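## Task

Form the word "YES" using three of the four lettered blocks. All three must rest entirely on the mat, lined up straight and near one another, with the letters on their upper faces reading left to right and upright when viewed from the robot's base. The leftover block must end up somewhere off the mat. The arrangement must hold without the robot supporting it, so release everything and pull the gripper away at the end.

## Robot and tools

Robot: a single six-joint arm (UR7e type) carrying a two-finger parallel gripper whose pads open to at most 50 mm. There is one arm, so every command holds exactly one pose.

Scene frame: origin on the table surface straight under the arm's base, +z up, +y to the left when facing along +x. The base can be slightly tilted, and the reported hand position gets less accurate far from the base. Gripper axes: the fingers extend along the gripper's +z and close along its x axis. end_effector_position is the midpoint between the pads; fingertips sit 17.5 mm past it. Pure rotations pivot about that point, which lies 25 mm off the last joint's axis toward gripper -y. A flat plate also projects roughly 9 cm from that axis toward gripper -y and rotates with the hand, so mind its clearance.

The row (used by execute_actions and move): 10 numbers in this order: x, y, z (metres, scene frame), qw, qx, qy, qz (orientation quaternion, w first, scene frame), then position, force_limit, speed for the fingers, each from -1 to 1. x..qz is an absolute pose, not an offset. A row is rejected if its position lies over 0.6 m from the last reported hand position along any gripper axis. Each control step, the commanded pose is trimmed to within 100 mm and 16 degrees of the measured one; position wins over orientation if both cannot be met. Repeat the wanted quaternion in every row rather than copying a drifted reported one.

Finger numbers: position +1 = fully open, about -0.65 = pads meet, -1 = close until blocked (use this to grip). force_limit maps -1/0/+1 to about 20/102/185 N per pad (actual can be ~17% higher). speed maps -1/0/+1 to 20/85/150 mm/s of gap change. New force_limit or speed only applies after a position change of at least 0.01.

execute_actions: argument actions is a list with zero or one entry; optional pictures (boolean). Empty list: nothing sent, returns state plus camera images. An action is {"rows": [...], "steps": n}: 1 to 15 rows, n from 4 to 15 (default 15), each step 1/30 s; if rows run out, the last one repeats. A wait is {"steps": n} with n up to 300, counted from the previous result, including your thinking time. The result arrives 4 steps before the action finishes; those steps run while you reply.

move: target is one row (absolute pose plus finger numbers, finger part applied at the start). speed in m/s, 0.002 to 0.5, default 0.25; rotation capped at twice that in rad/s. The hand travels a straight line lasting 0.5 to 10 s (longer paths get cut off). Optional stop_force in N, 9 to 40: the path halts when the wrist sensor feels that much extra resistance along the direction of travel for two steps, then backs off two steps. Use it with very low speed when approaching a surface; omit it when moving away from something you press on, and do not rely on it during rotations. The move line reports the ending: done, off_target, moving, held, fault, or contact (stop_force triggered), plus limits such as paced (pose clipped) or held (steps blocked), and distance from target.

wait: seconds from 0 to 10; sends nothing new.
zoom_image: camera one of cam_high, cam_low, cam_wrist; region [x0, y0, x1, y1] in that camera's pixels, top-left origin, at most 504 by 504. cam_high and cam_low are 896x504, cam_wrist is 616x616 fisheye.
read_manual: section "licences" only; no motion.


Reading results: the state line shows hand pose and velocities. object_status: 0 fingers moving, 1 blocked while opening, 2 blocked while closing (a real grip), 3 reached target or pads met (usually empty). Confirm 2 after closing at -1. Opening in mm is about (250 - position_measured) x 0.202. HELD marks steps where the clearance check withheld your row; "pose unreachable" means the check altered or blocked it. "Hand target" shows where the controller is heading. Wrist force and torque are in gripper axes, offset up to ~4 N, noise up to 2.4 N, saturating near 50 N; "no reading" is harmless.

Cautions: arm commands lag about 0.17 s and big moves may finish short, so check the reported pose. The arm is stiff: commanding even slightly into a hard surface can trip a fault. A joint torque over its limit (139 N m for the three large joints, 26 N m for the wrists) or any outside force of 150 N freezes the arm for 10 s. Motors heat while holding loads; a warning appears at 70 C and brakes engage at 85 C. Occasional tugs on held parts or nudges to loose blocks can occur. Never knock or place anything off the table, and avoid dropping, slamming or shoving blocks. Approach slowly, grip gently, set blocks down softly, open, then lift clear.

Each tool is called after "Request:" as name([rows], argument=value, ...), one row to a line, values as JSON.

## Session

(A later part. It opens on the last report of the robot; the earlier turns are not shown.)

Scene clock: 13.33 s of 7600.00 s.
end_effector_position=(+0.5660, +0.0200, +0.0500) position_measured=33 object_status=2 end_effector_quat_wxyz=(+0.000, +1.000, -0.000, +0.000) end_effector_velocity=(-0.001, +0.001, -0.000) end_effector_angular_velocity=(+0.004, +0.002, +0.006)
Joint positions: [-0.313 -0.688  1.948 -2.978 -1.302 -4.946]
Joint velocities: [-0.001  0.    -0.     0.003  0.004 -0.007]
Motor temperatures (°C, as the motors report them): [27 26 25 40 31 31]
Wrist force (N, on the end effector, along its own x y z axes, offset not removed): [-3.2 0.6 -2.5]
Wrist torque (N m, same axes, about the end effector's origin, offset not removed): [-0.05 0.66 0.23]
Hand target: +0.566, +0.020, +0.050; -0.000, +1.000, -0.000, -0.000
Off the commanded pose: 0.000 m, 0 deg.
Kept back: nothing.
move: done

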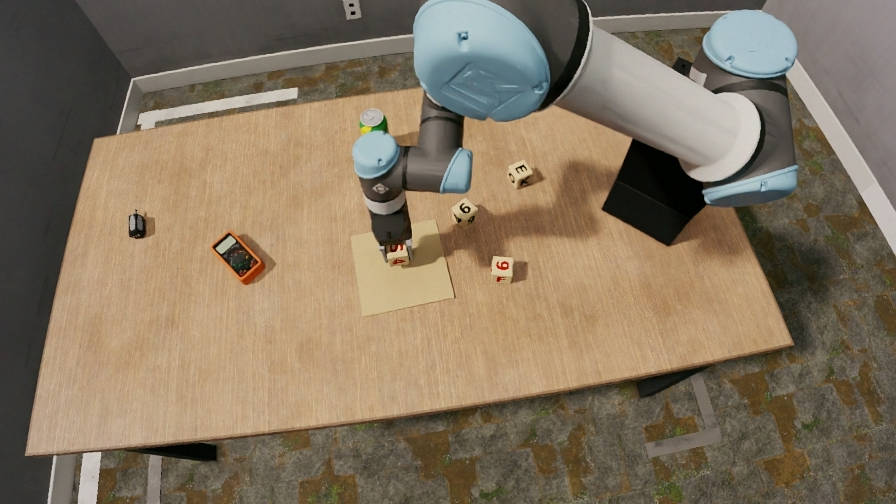

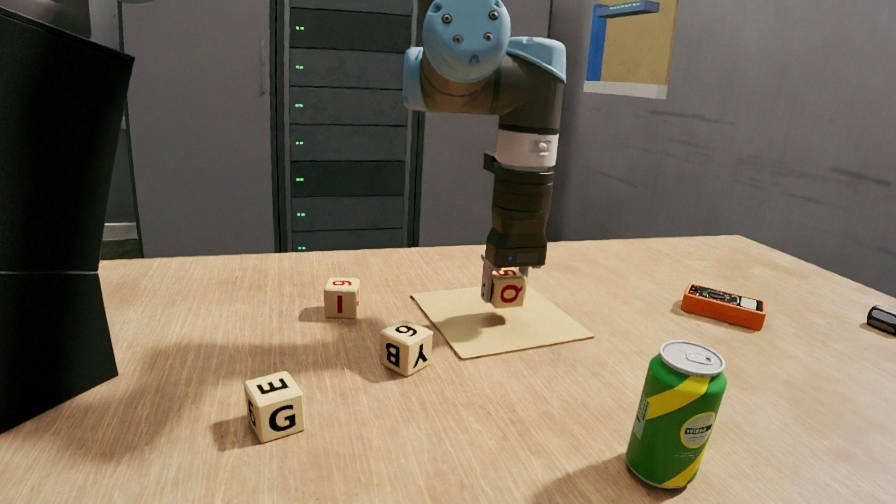

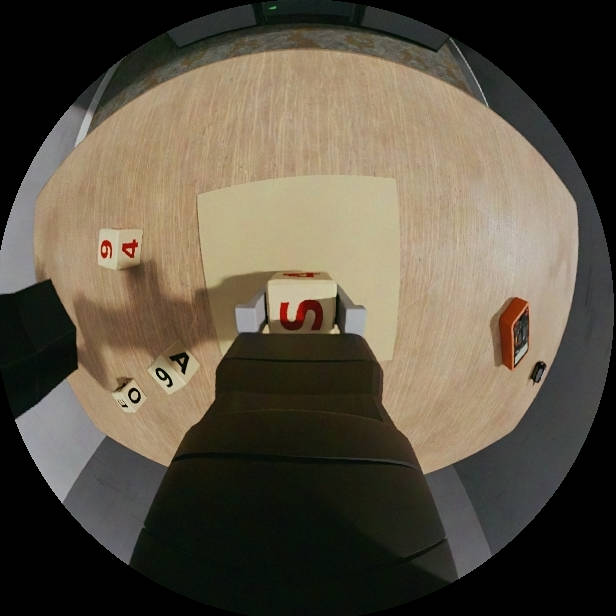

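Request:
move(target=[0.565,-0.024,0.034,0,1,0,0,-1,-0.6,0], speed=0.1)

Request:
move(target=[0.565,-0.024,0.0265,0,1,0,0,-1,-0.6,0], speed=0.015, stop_force=12)

Request:
move(target=[0.565,-0.024,0.027,0,1,0,0,1,-0.6,0])

Request:
move(target=[0.565,-0.024,0.09,0,1,0,0,1,-0.6,0], speed=0.15)

Request:
move(target=[0.33,-0.10,0.2,0,0.7071,-0.7071,0,1,-0.6,0], speed=0.35)

Scene clock: 14.60 s of 7600.00 s.
end_effector_position=(+0.5651, -0.0239, +0.0340) position_measured=33 object_status=2 end_effector_quat_wxyz=(-0.000, +1.000, +0.000, +0.000) end_effector_velocity=(-0.000, -0.000, -0.000) end_effector_angular_velocity=(+0.002, +0.001, -0.000)
Joint positions: [-0.38  -0.628  1.916 -2.987 -1.293 -5.015]
Joint velocities: [-0.001  0.001 -0.001  0.003  0.002 -0.002]
Motor temperatures (°C, as the motors report them): [27 26 25 40 31 31]
Wrist force (N, on the end effector, along its own x y z axes, offset not removed): [-2.0 2.6 -1.6]
Wrist torque (N m, same axes, about the end effector's origin, offset not removed): [0.26 0.51 0.18]
Hand target: +0.565, -0.024, +0.034; -0.000, +1.000, -0.000, -0.000
Off the commanded pose: 0.000 m, 0 deg.
Kept back: nothing.
move: done

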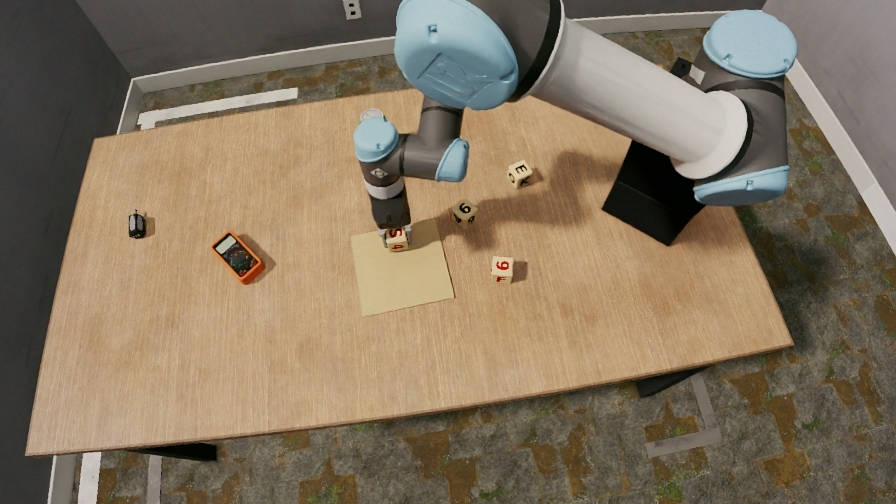

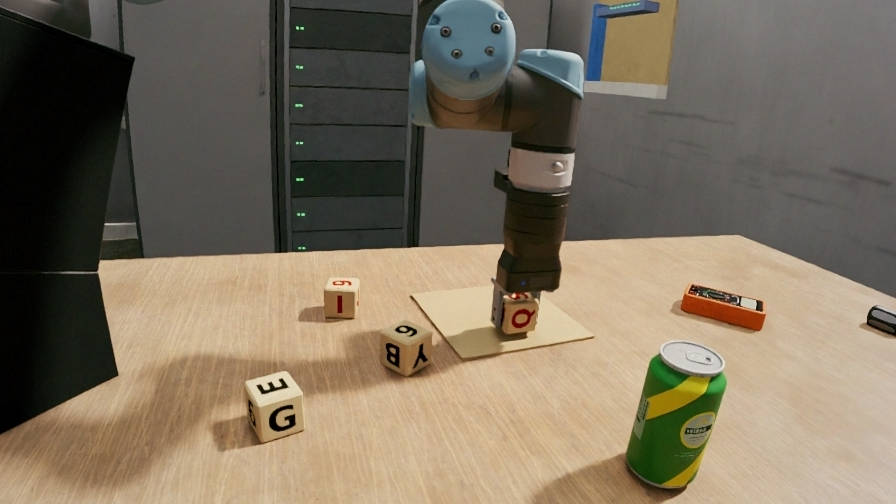

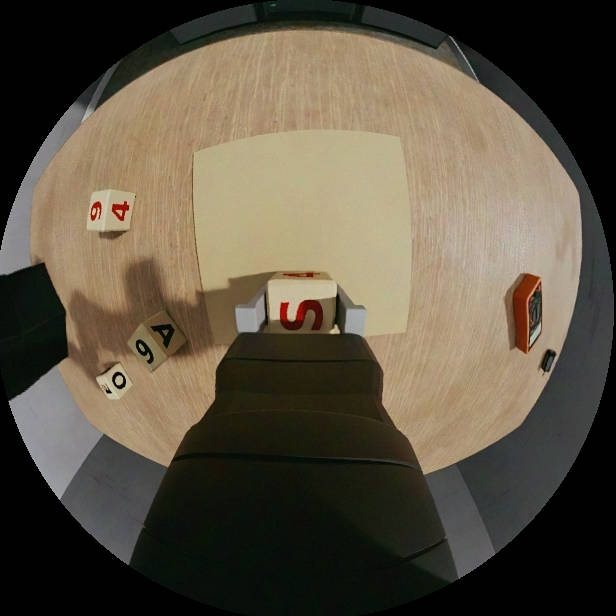

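Scene clock: 15.37 s of 7600.00 s.
end_effector_position=(+0.5650, -0.0240, +0.0266) position_measured=33 object_status=2 end_effector_quat_wxyz=(+0.000, +1.000, -0.000, +0.000) end_effector_velocity=(-0.000, +0.000, -0.002) end_effector_angular_velocity=(+0.001, +0.001, -0.000)
Joint positions: [-0.376 -0.61   1.906 -2.997 -1.294 -5.012]
Joint velocities: [ 0.001  0.004 -0.002 -0.     0.001  0.001]
Motor temperatures (°C, as the motors report them): [27 26 25 40 31 31]
Wrist force (N, on the end effector, along its own x y z axes, offset not removed): [0.6 -0.2 -0.5]
Wrist torque (N m, same axes, about the end effector's origin, offset not removed): [-0.22 0.11 0.06]
Hand target: +0.565, -0.024, +0.027; +0.000, +1.000, +0.000, +0.000
Off the commanded pose: 0.000 m, 0 deg.
Kept back: nothing.
move: done

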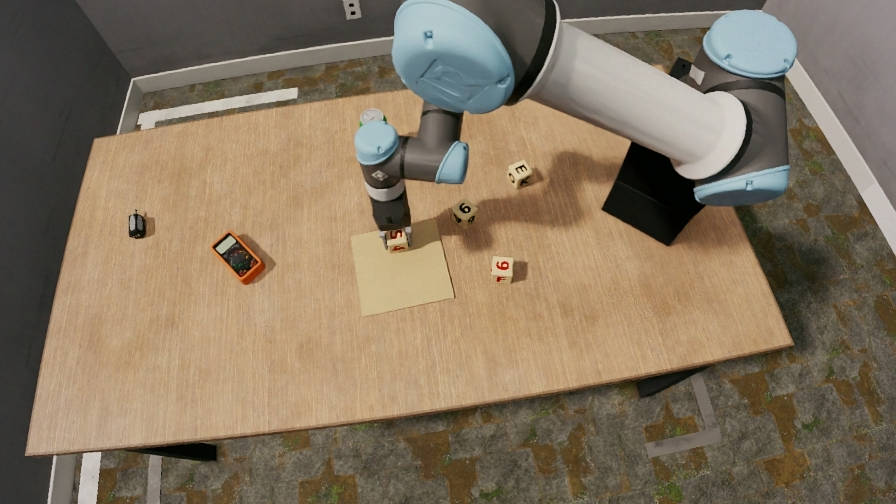

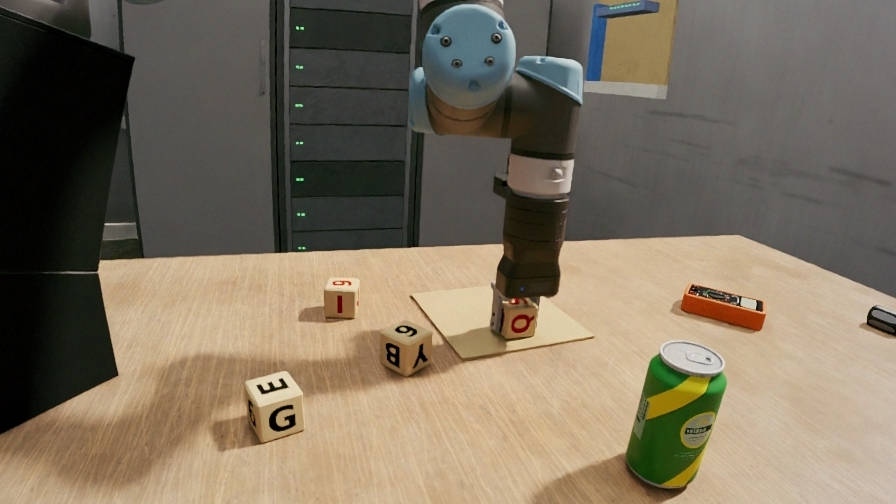

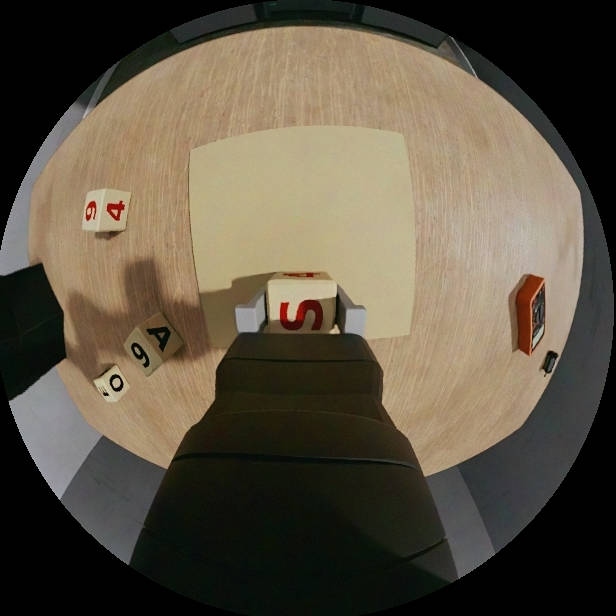

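Scene clock: 16.07 s of 7600.00 s.
end_effector_position=(+0.5650, -0.0239, +0.0270) position_measured=3 object_status=3 end_effector_quat_wxyz=(-0.000, +1.000, +0.000, -0.000) end_effector_velocity=(+0.000, +0.000, +0.000) end_effector_angular_velocity=(+0.001, -0.000, +0.001)
Joint positions: [-0.376 -0.611  1.907 -2.996 -1.294 -5.012]
Joint velocities: [ 0.    -0.001  0.     0.001  0.001 -0.001]
Motor temperatures (°C, as the motors report them): [27 26 25 40 31 31]
Wrist force (N, on the end effector, along its own x y z axes, offset not removed): [0.3 1.8 -2.0]
Wrist torque (N m, same axes, about the end effector's origin, offset not removed): [0.06 0.10 0.10]
Hand target: +0.565, -0.024, +0.027; +0.000, +1.000, -0.000, +0.000
Off the commanded pose: 0.000 m, 0 deg.
Kept back: nothing.
move: done

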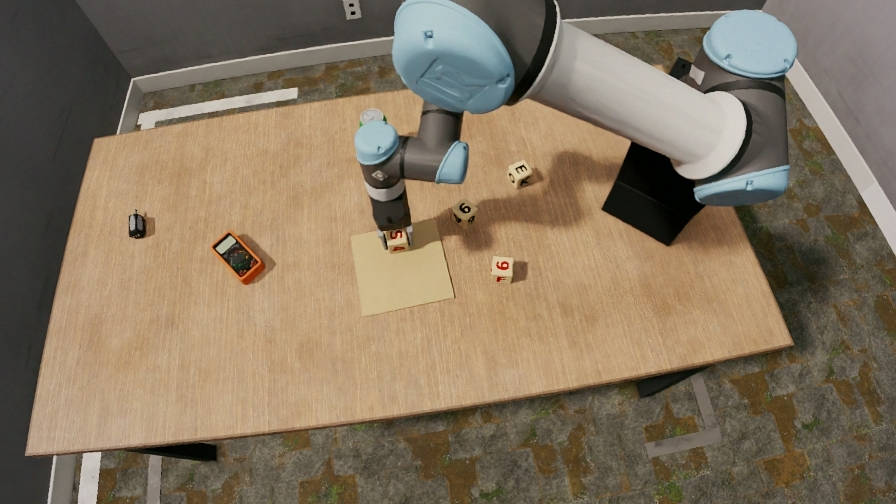

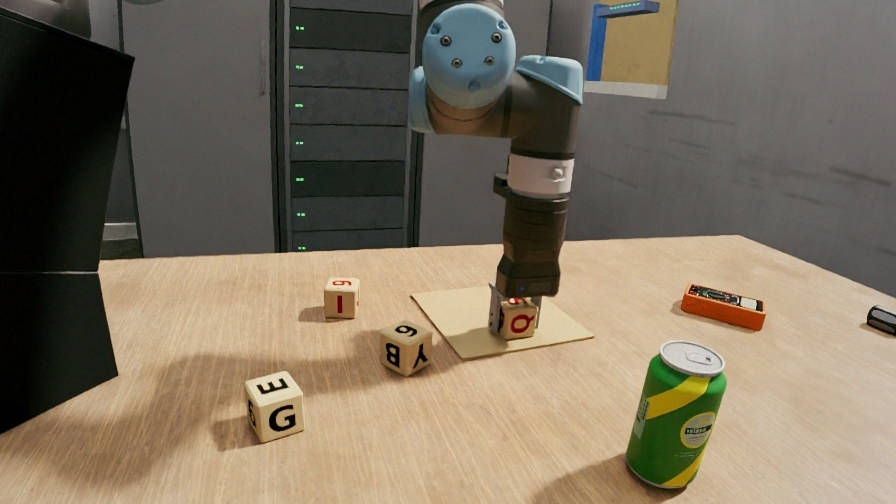

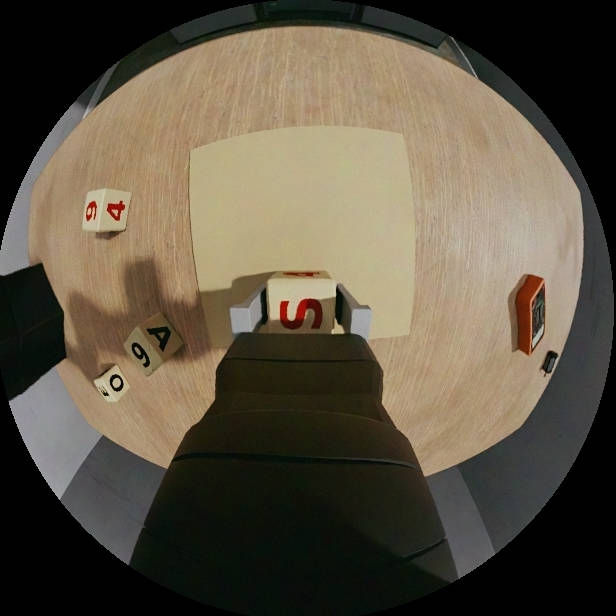

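Scene clock: 16.97 s of 7600.00 s.
end_effector_position=(+0.5650, -0.0240, +0.0899) position_measured=3 object_status=3 end_effector_quat_wxyz=(-0.000, +1.000, -0.000, -0.000) end_effector_velocity=(+0.001, -0.000, +0.002) end_effector_angular_velocity=(-0.001, -0.002, +0.001)
Joint positions: [-0.408 -0.767  1.982 -2.906 -1.29  -5.045]
Joint velocities: [-0.001 -0.004  0.001  0.    -0.    -0.001]
Motor temperatures (°C, as the motors report them): [27 26 25 40 31 31]
Wrist force (N, on the end effector, along its own x y z axes, offset not removed): [-1.1 1.4 -1.9]
Wrist torque (N m, same axes, about the end effector's origin, offset not removed): [-0.05 0.30 0.09]
Hand target: +0.565, -0.024, +0.090; -0.000, +1.000, -0.000, -0.000
Off the commanded pose: 0.000 m, 0 deg.
Kept back: nothing.
move: done

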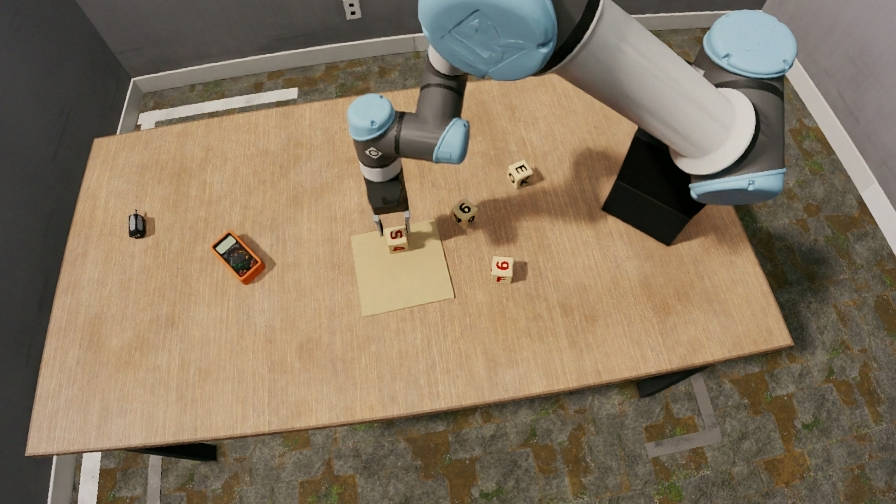

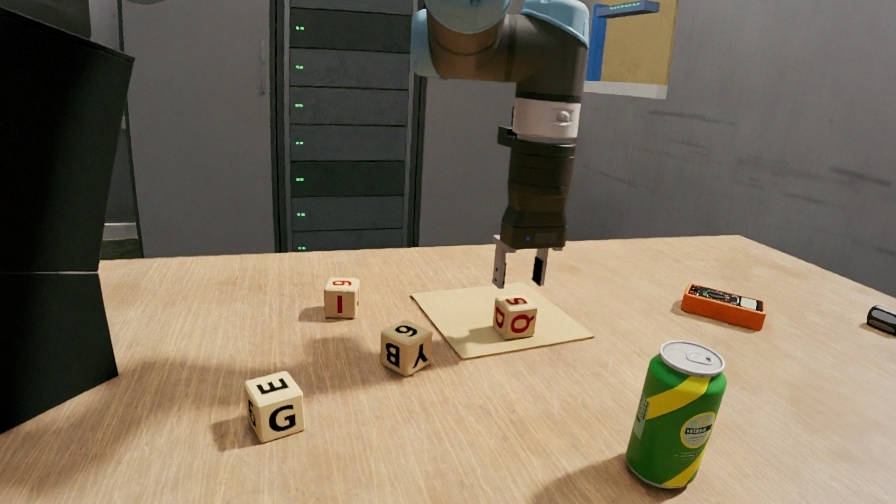

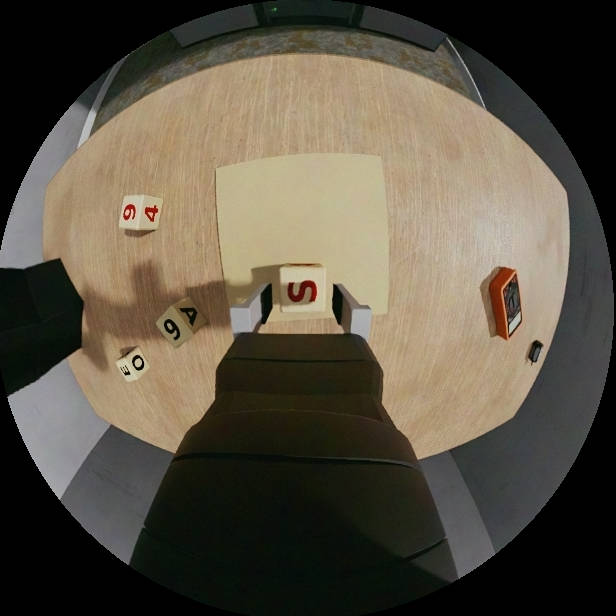

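Scene clock: 19.73 s of 7600.00 s.
end_effector_position=(+0.3302, -0.1001, +0.1999) position_measured=3 object_status=3 end_effector_quat_wxyz=(-0.000, +0.707, -0.707, -0.000) end_effector_velocity=(-0.001, +0.000, +0.001) end_effector_angular_velocity=(+0.001, +0.000, -0.005)
Joint positions: [-0.939 -1.085  2.71  -3.153 -1.268 -4.028]
Joint velocities: [-0.004 -0.003  0.003  0.003  0.     0.001]
Motor temperatures (°C, as the motors report them): [27 26 25 40 31 31]
Wrist force (N, on the end effector, along its own x y z axes, offset not removed): [-1.3 2.3 -2.8]
Wrist torque (N m, same axes, about the end effector's origin, offset not removed): [0.18 0.36 0.14]
Hand target: +0.330, -0.100, +0.200; -0.000, +0.707, -0.707, -0.000
Off the commanded pose: 0.000 m, 0 deg.
Kept back: nothing.
move: done

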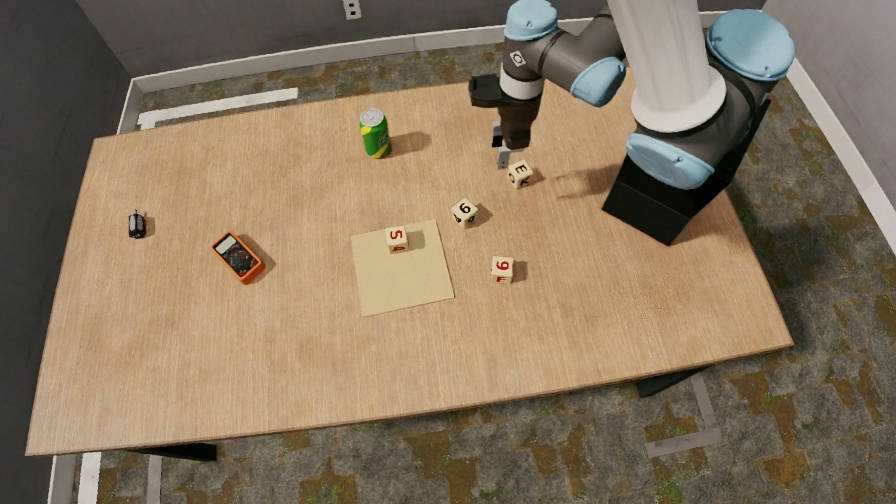

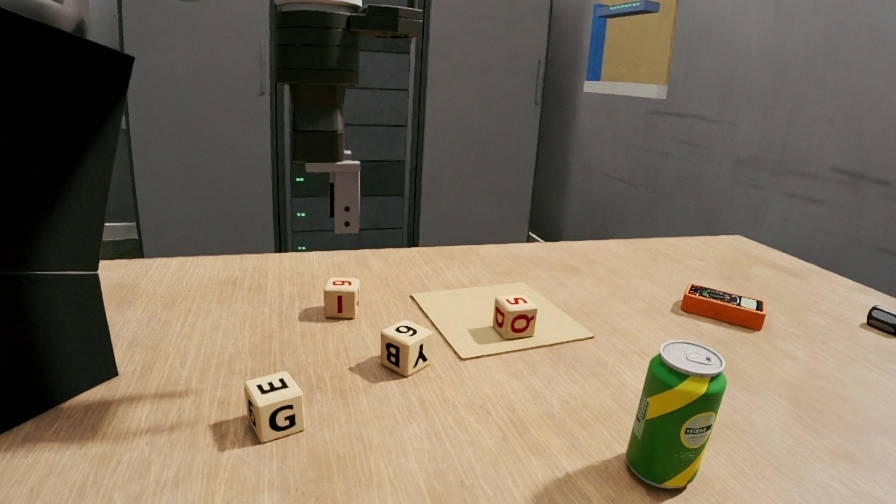

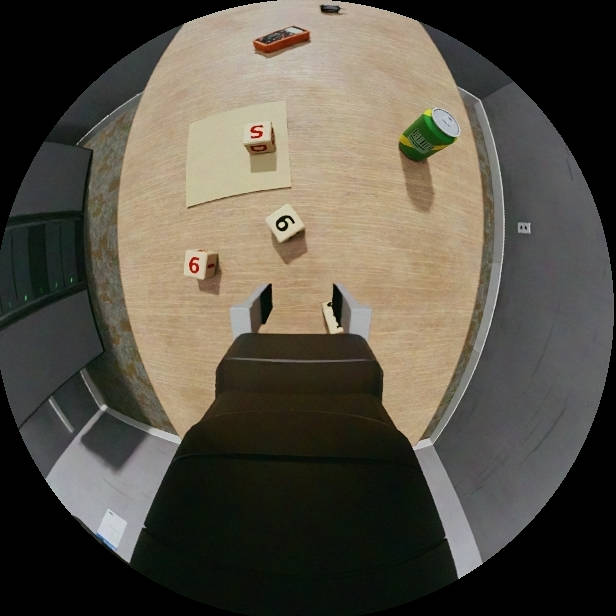

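Request:
move(target=[0.265,-0.16,0.11,0,0.609,-0.793,0,1,-0.6,0], speed=0.15)

Scene clock: 21.30 s of 7600.00 s.
end_effector_position=(+0.2653, -0.1600, +0.1103) position_measured=3 object_status=3 end_effector_quat_wxyz=(+0.000, -0.609, +0.793, +0.000) end_effector_velocity=(-0.000, -0.001, -0.001) end_effector_angular_velocity=(-0.003, -0.003, -0.001)
Joint positions: [-1.14  -0.502  2.669 -3.634 -1.283 -3.977]
Joint velocities: [-0.003  0.009 -0.002 -0.011  0.001 -0.001]
Motor temperatures (°C, as the motors report them): [27 26 25 40 31 31]
Wrist force (N, on the end effector, along its own x y z axes, offset not removed): [-1.7 1.2 -1.4]
Wrist torque (N m, same axes, about the end effector's origin, offset not removed): [0.01 0.43 0.10]
Hand target: +0.265, -0.160, +0.110; +0.000, -0.609, +0.793, +0.000
Off the commanded pose: 0.000 m, 0 deg.
Kept back: nothing.
move: done

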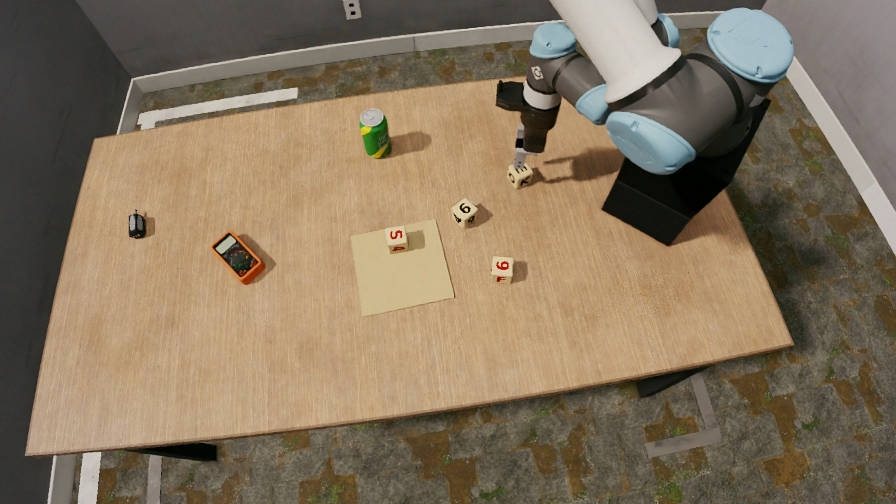

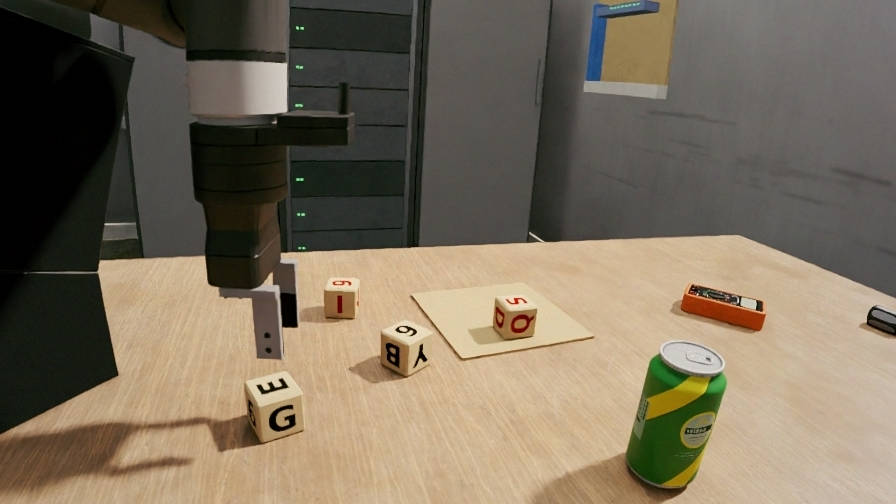

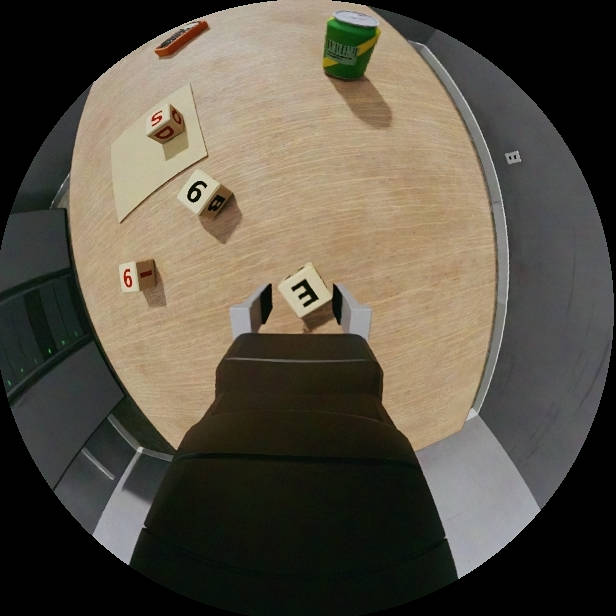

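Request:
move(target=[0.265,-0.162,0.075,0,0.793,-0.609,0,1,-0.6,0], speed=0.2)

Request:
zoom_image(camera="cam_wrist", region=[220,220,400,350])

Scene clock: 23.70 s of 7600.00 s.
end_effector_position=(+0.2650, -0.1619, +0.0750) position_measured=3 object_status=3 end_effector_quat_wxyz=(+0.000, +0.793, -0.609, -0.000) end_effector_velocity=(-0.000, +0.000, -0.000) end_effector_angular_velocity=(+0.001, -0.001, +0.006)
Joint positions: [-1.127 -0.386  2.585 -3.67  -1.282 -4.485]
Joint velocities: [-0.002  0.001 -0.    -0.     0.001 -0.008]
Motor temperatures (°C, as the motors report them): [27 26 25 40 31 31]
Wrist force (N, on the end effector, along its own x y z axes, offset not removed): [-0.8 0.2 -1.1]
Wrist torque (N m, same axes, about the end effector's origin, offset not removed): [-0.19 0.31 0.07]
Hand target: +0.265, -0.162, +0.075; +0.000, +0.793, -0.609, +0.000
Off the commanded pose: 0.000 m, 0 deg.
Kept back: nothing.
move: done

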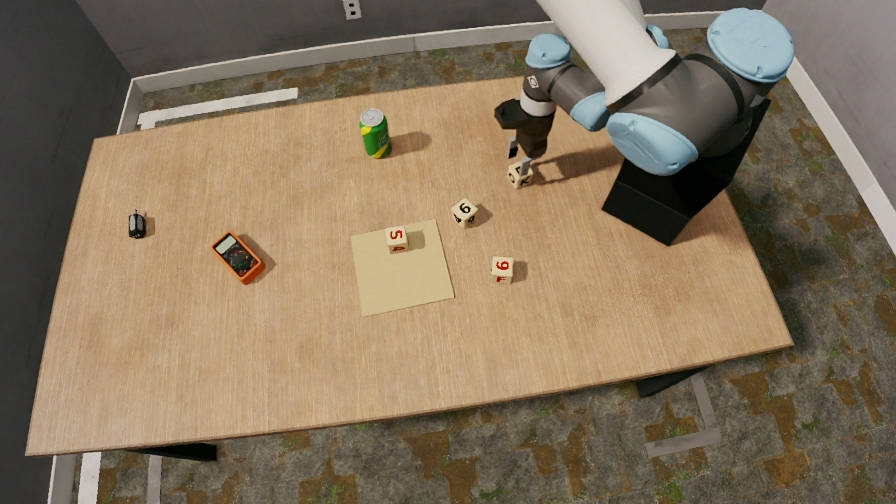

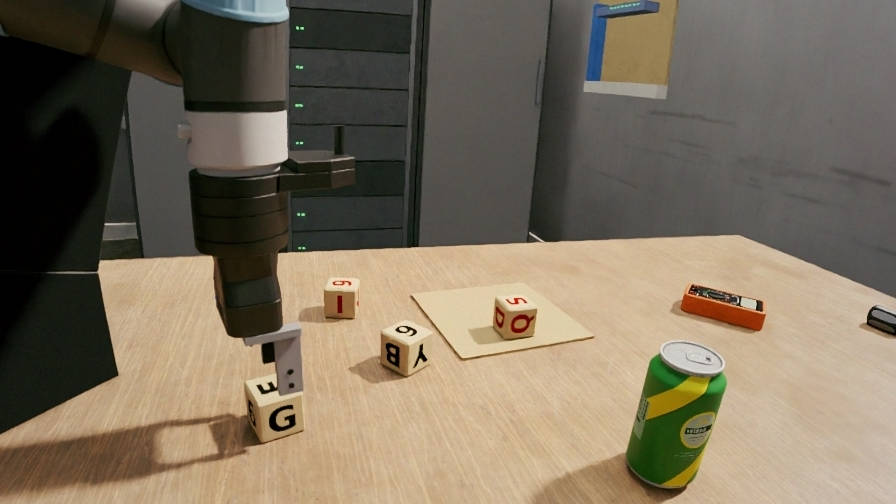

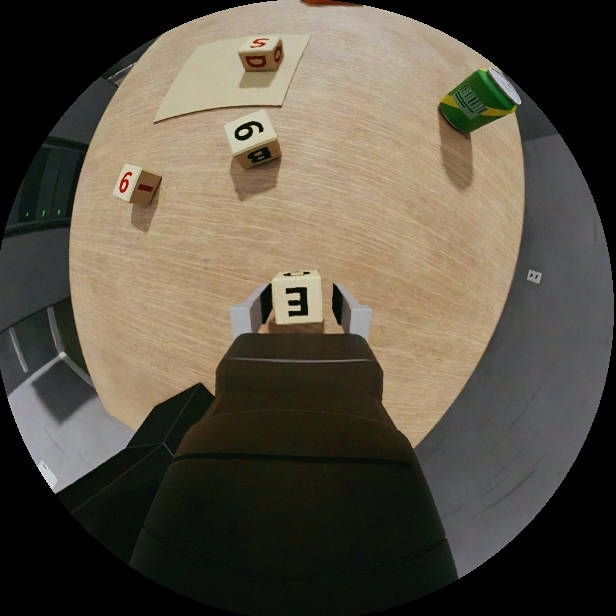

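Region (220, 220, 400, 350) of cam_wrist's 616x616 image, scaled by 2.800, with more detail than that image has.

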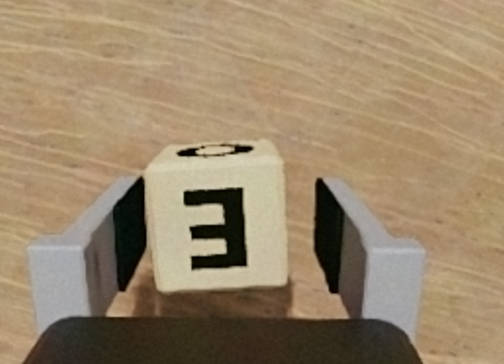

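Request:
move(target=[0.258,-0.1585,0.07,0,0.156,-0.988,0,1,-0.6,0], speed=0.4)

Request:
zoom_image(camera="cam_wrist", region=[220,220,400,350])

Scene clock: 26.37 s of 7600.00 s.
end_effector_position=(+0.2580, -0.1585, +0.0700) position_measured=3 object_status=3 end_effector_quat_wxyz=(+0.000, -0.156, +0.988, +0.000) end_effector_velocity=(+0.000, -0.000, +0.000) end_effector_angular_velocity=(-0.003, +0.001, -0.006)
Joint positions: [-1.028 -0.362  2.607 -3.746 -1.273 -2.864]
Joint velocities: [ 0.004 -0.002 -0.001  0.001 -0.002  0.01 ]
Motor temperatures (°C, as the motors report them): [27 26 25 40 31 31]
Wrist force (N, on the end effector, along its own x y z axes, offset not removed): [0.1 0.9 -1.0]
Wrist torque (N m, same axes, about the end effector's origin, offset not removed): [-0.02 0.20 0.15]
Hand target: +0.258, -0.159, +0.070; -0.000, -0.156, +0.988, -0.000
Off the commanded pose: 0.000 m, 0 deg.
Kept back: nothing.
move: done

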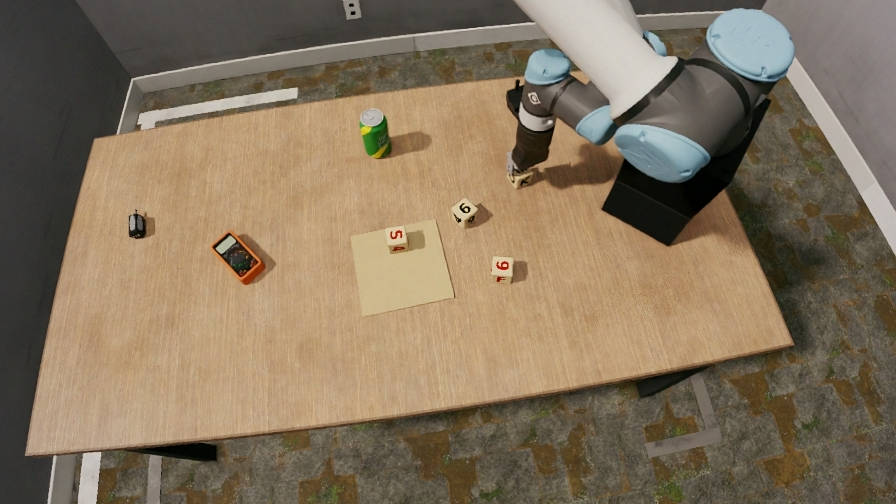

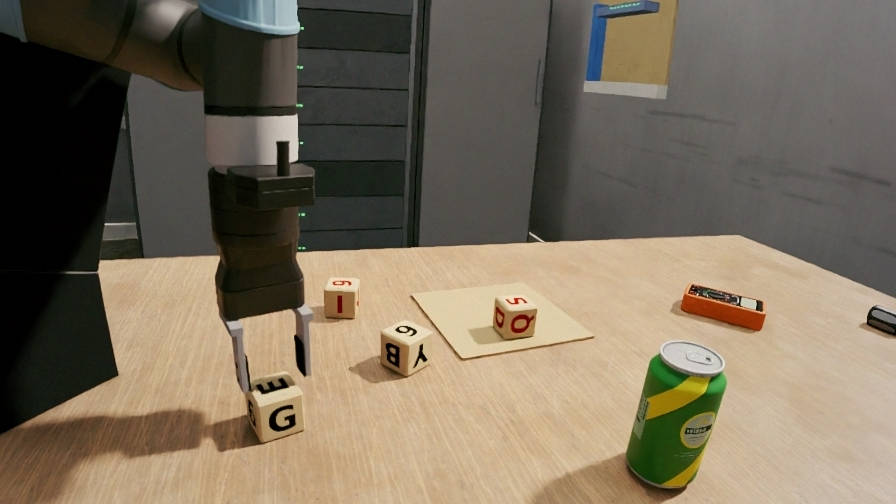

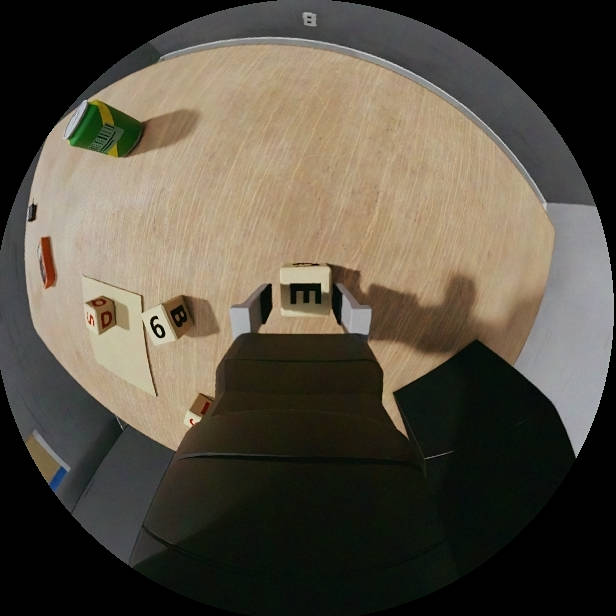

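Region (220, 220, 400, 350) of cam_wrist's 616x616 image, scaled by 2.800, with more detail than that image has.

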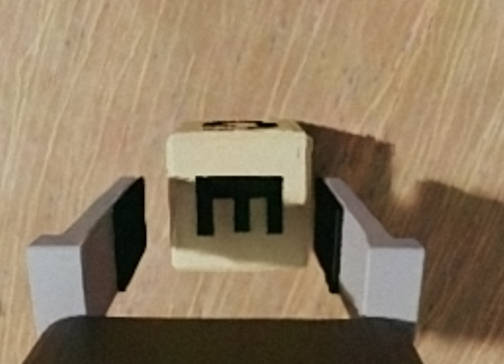

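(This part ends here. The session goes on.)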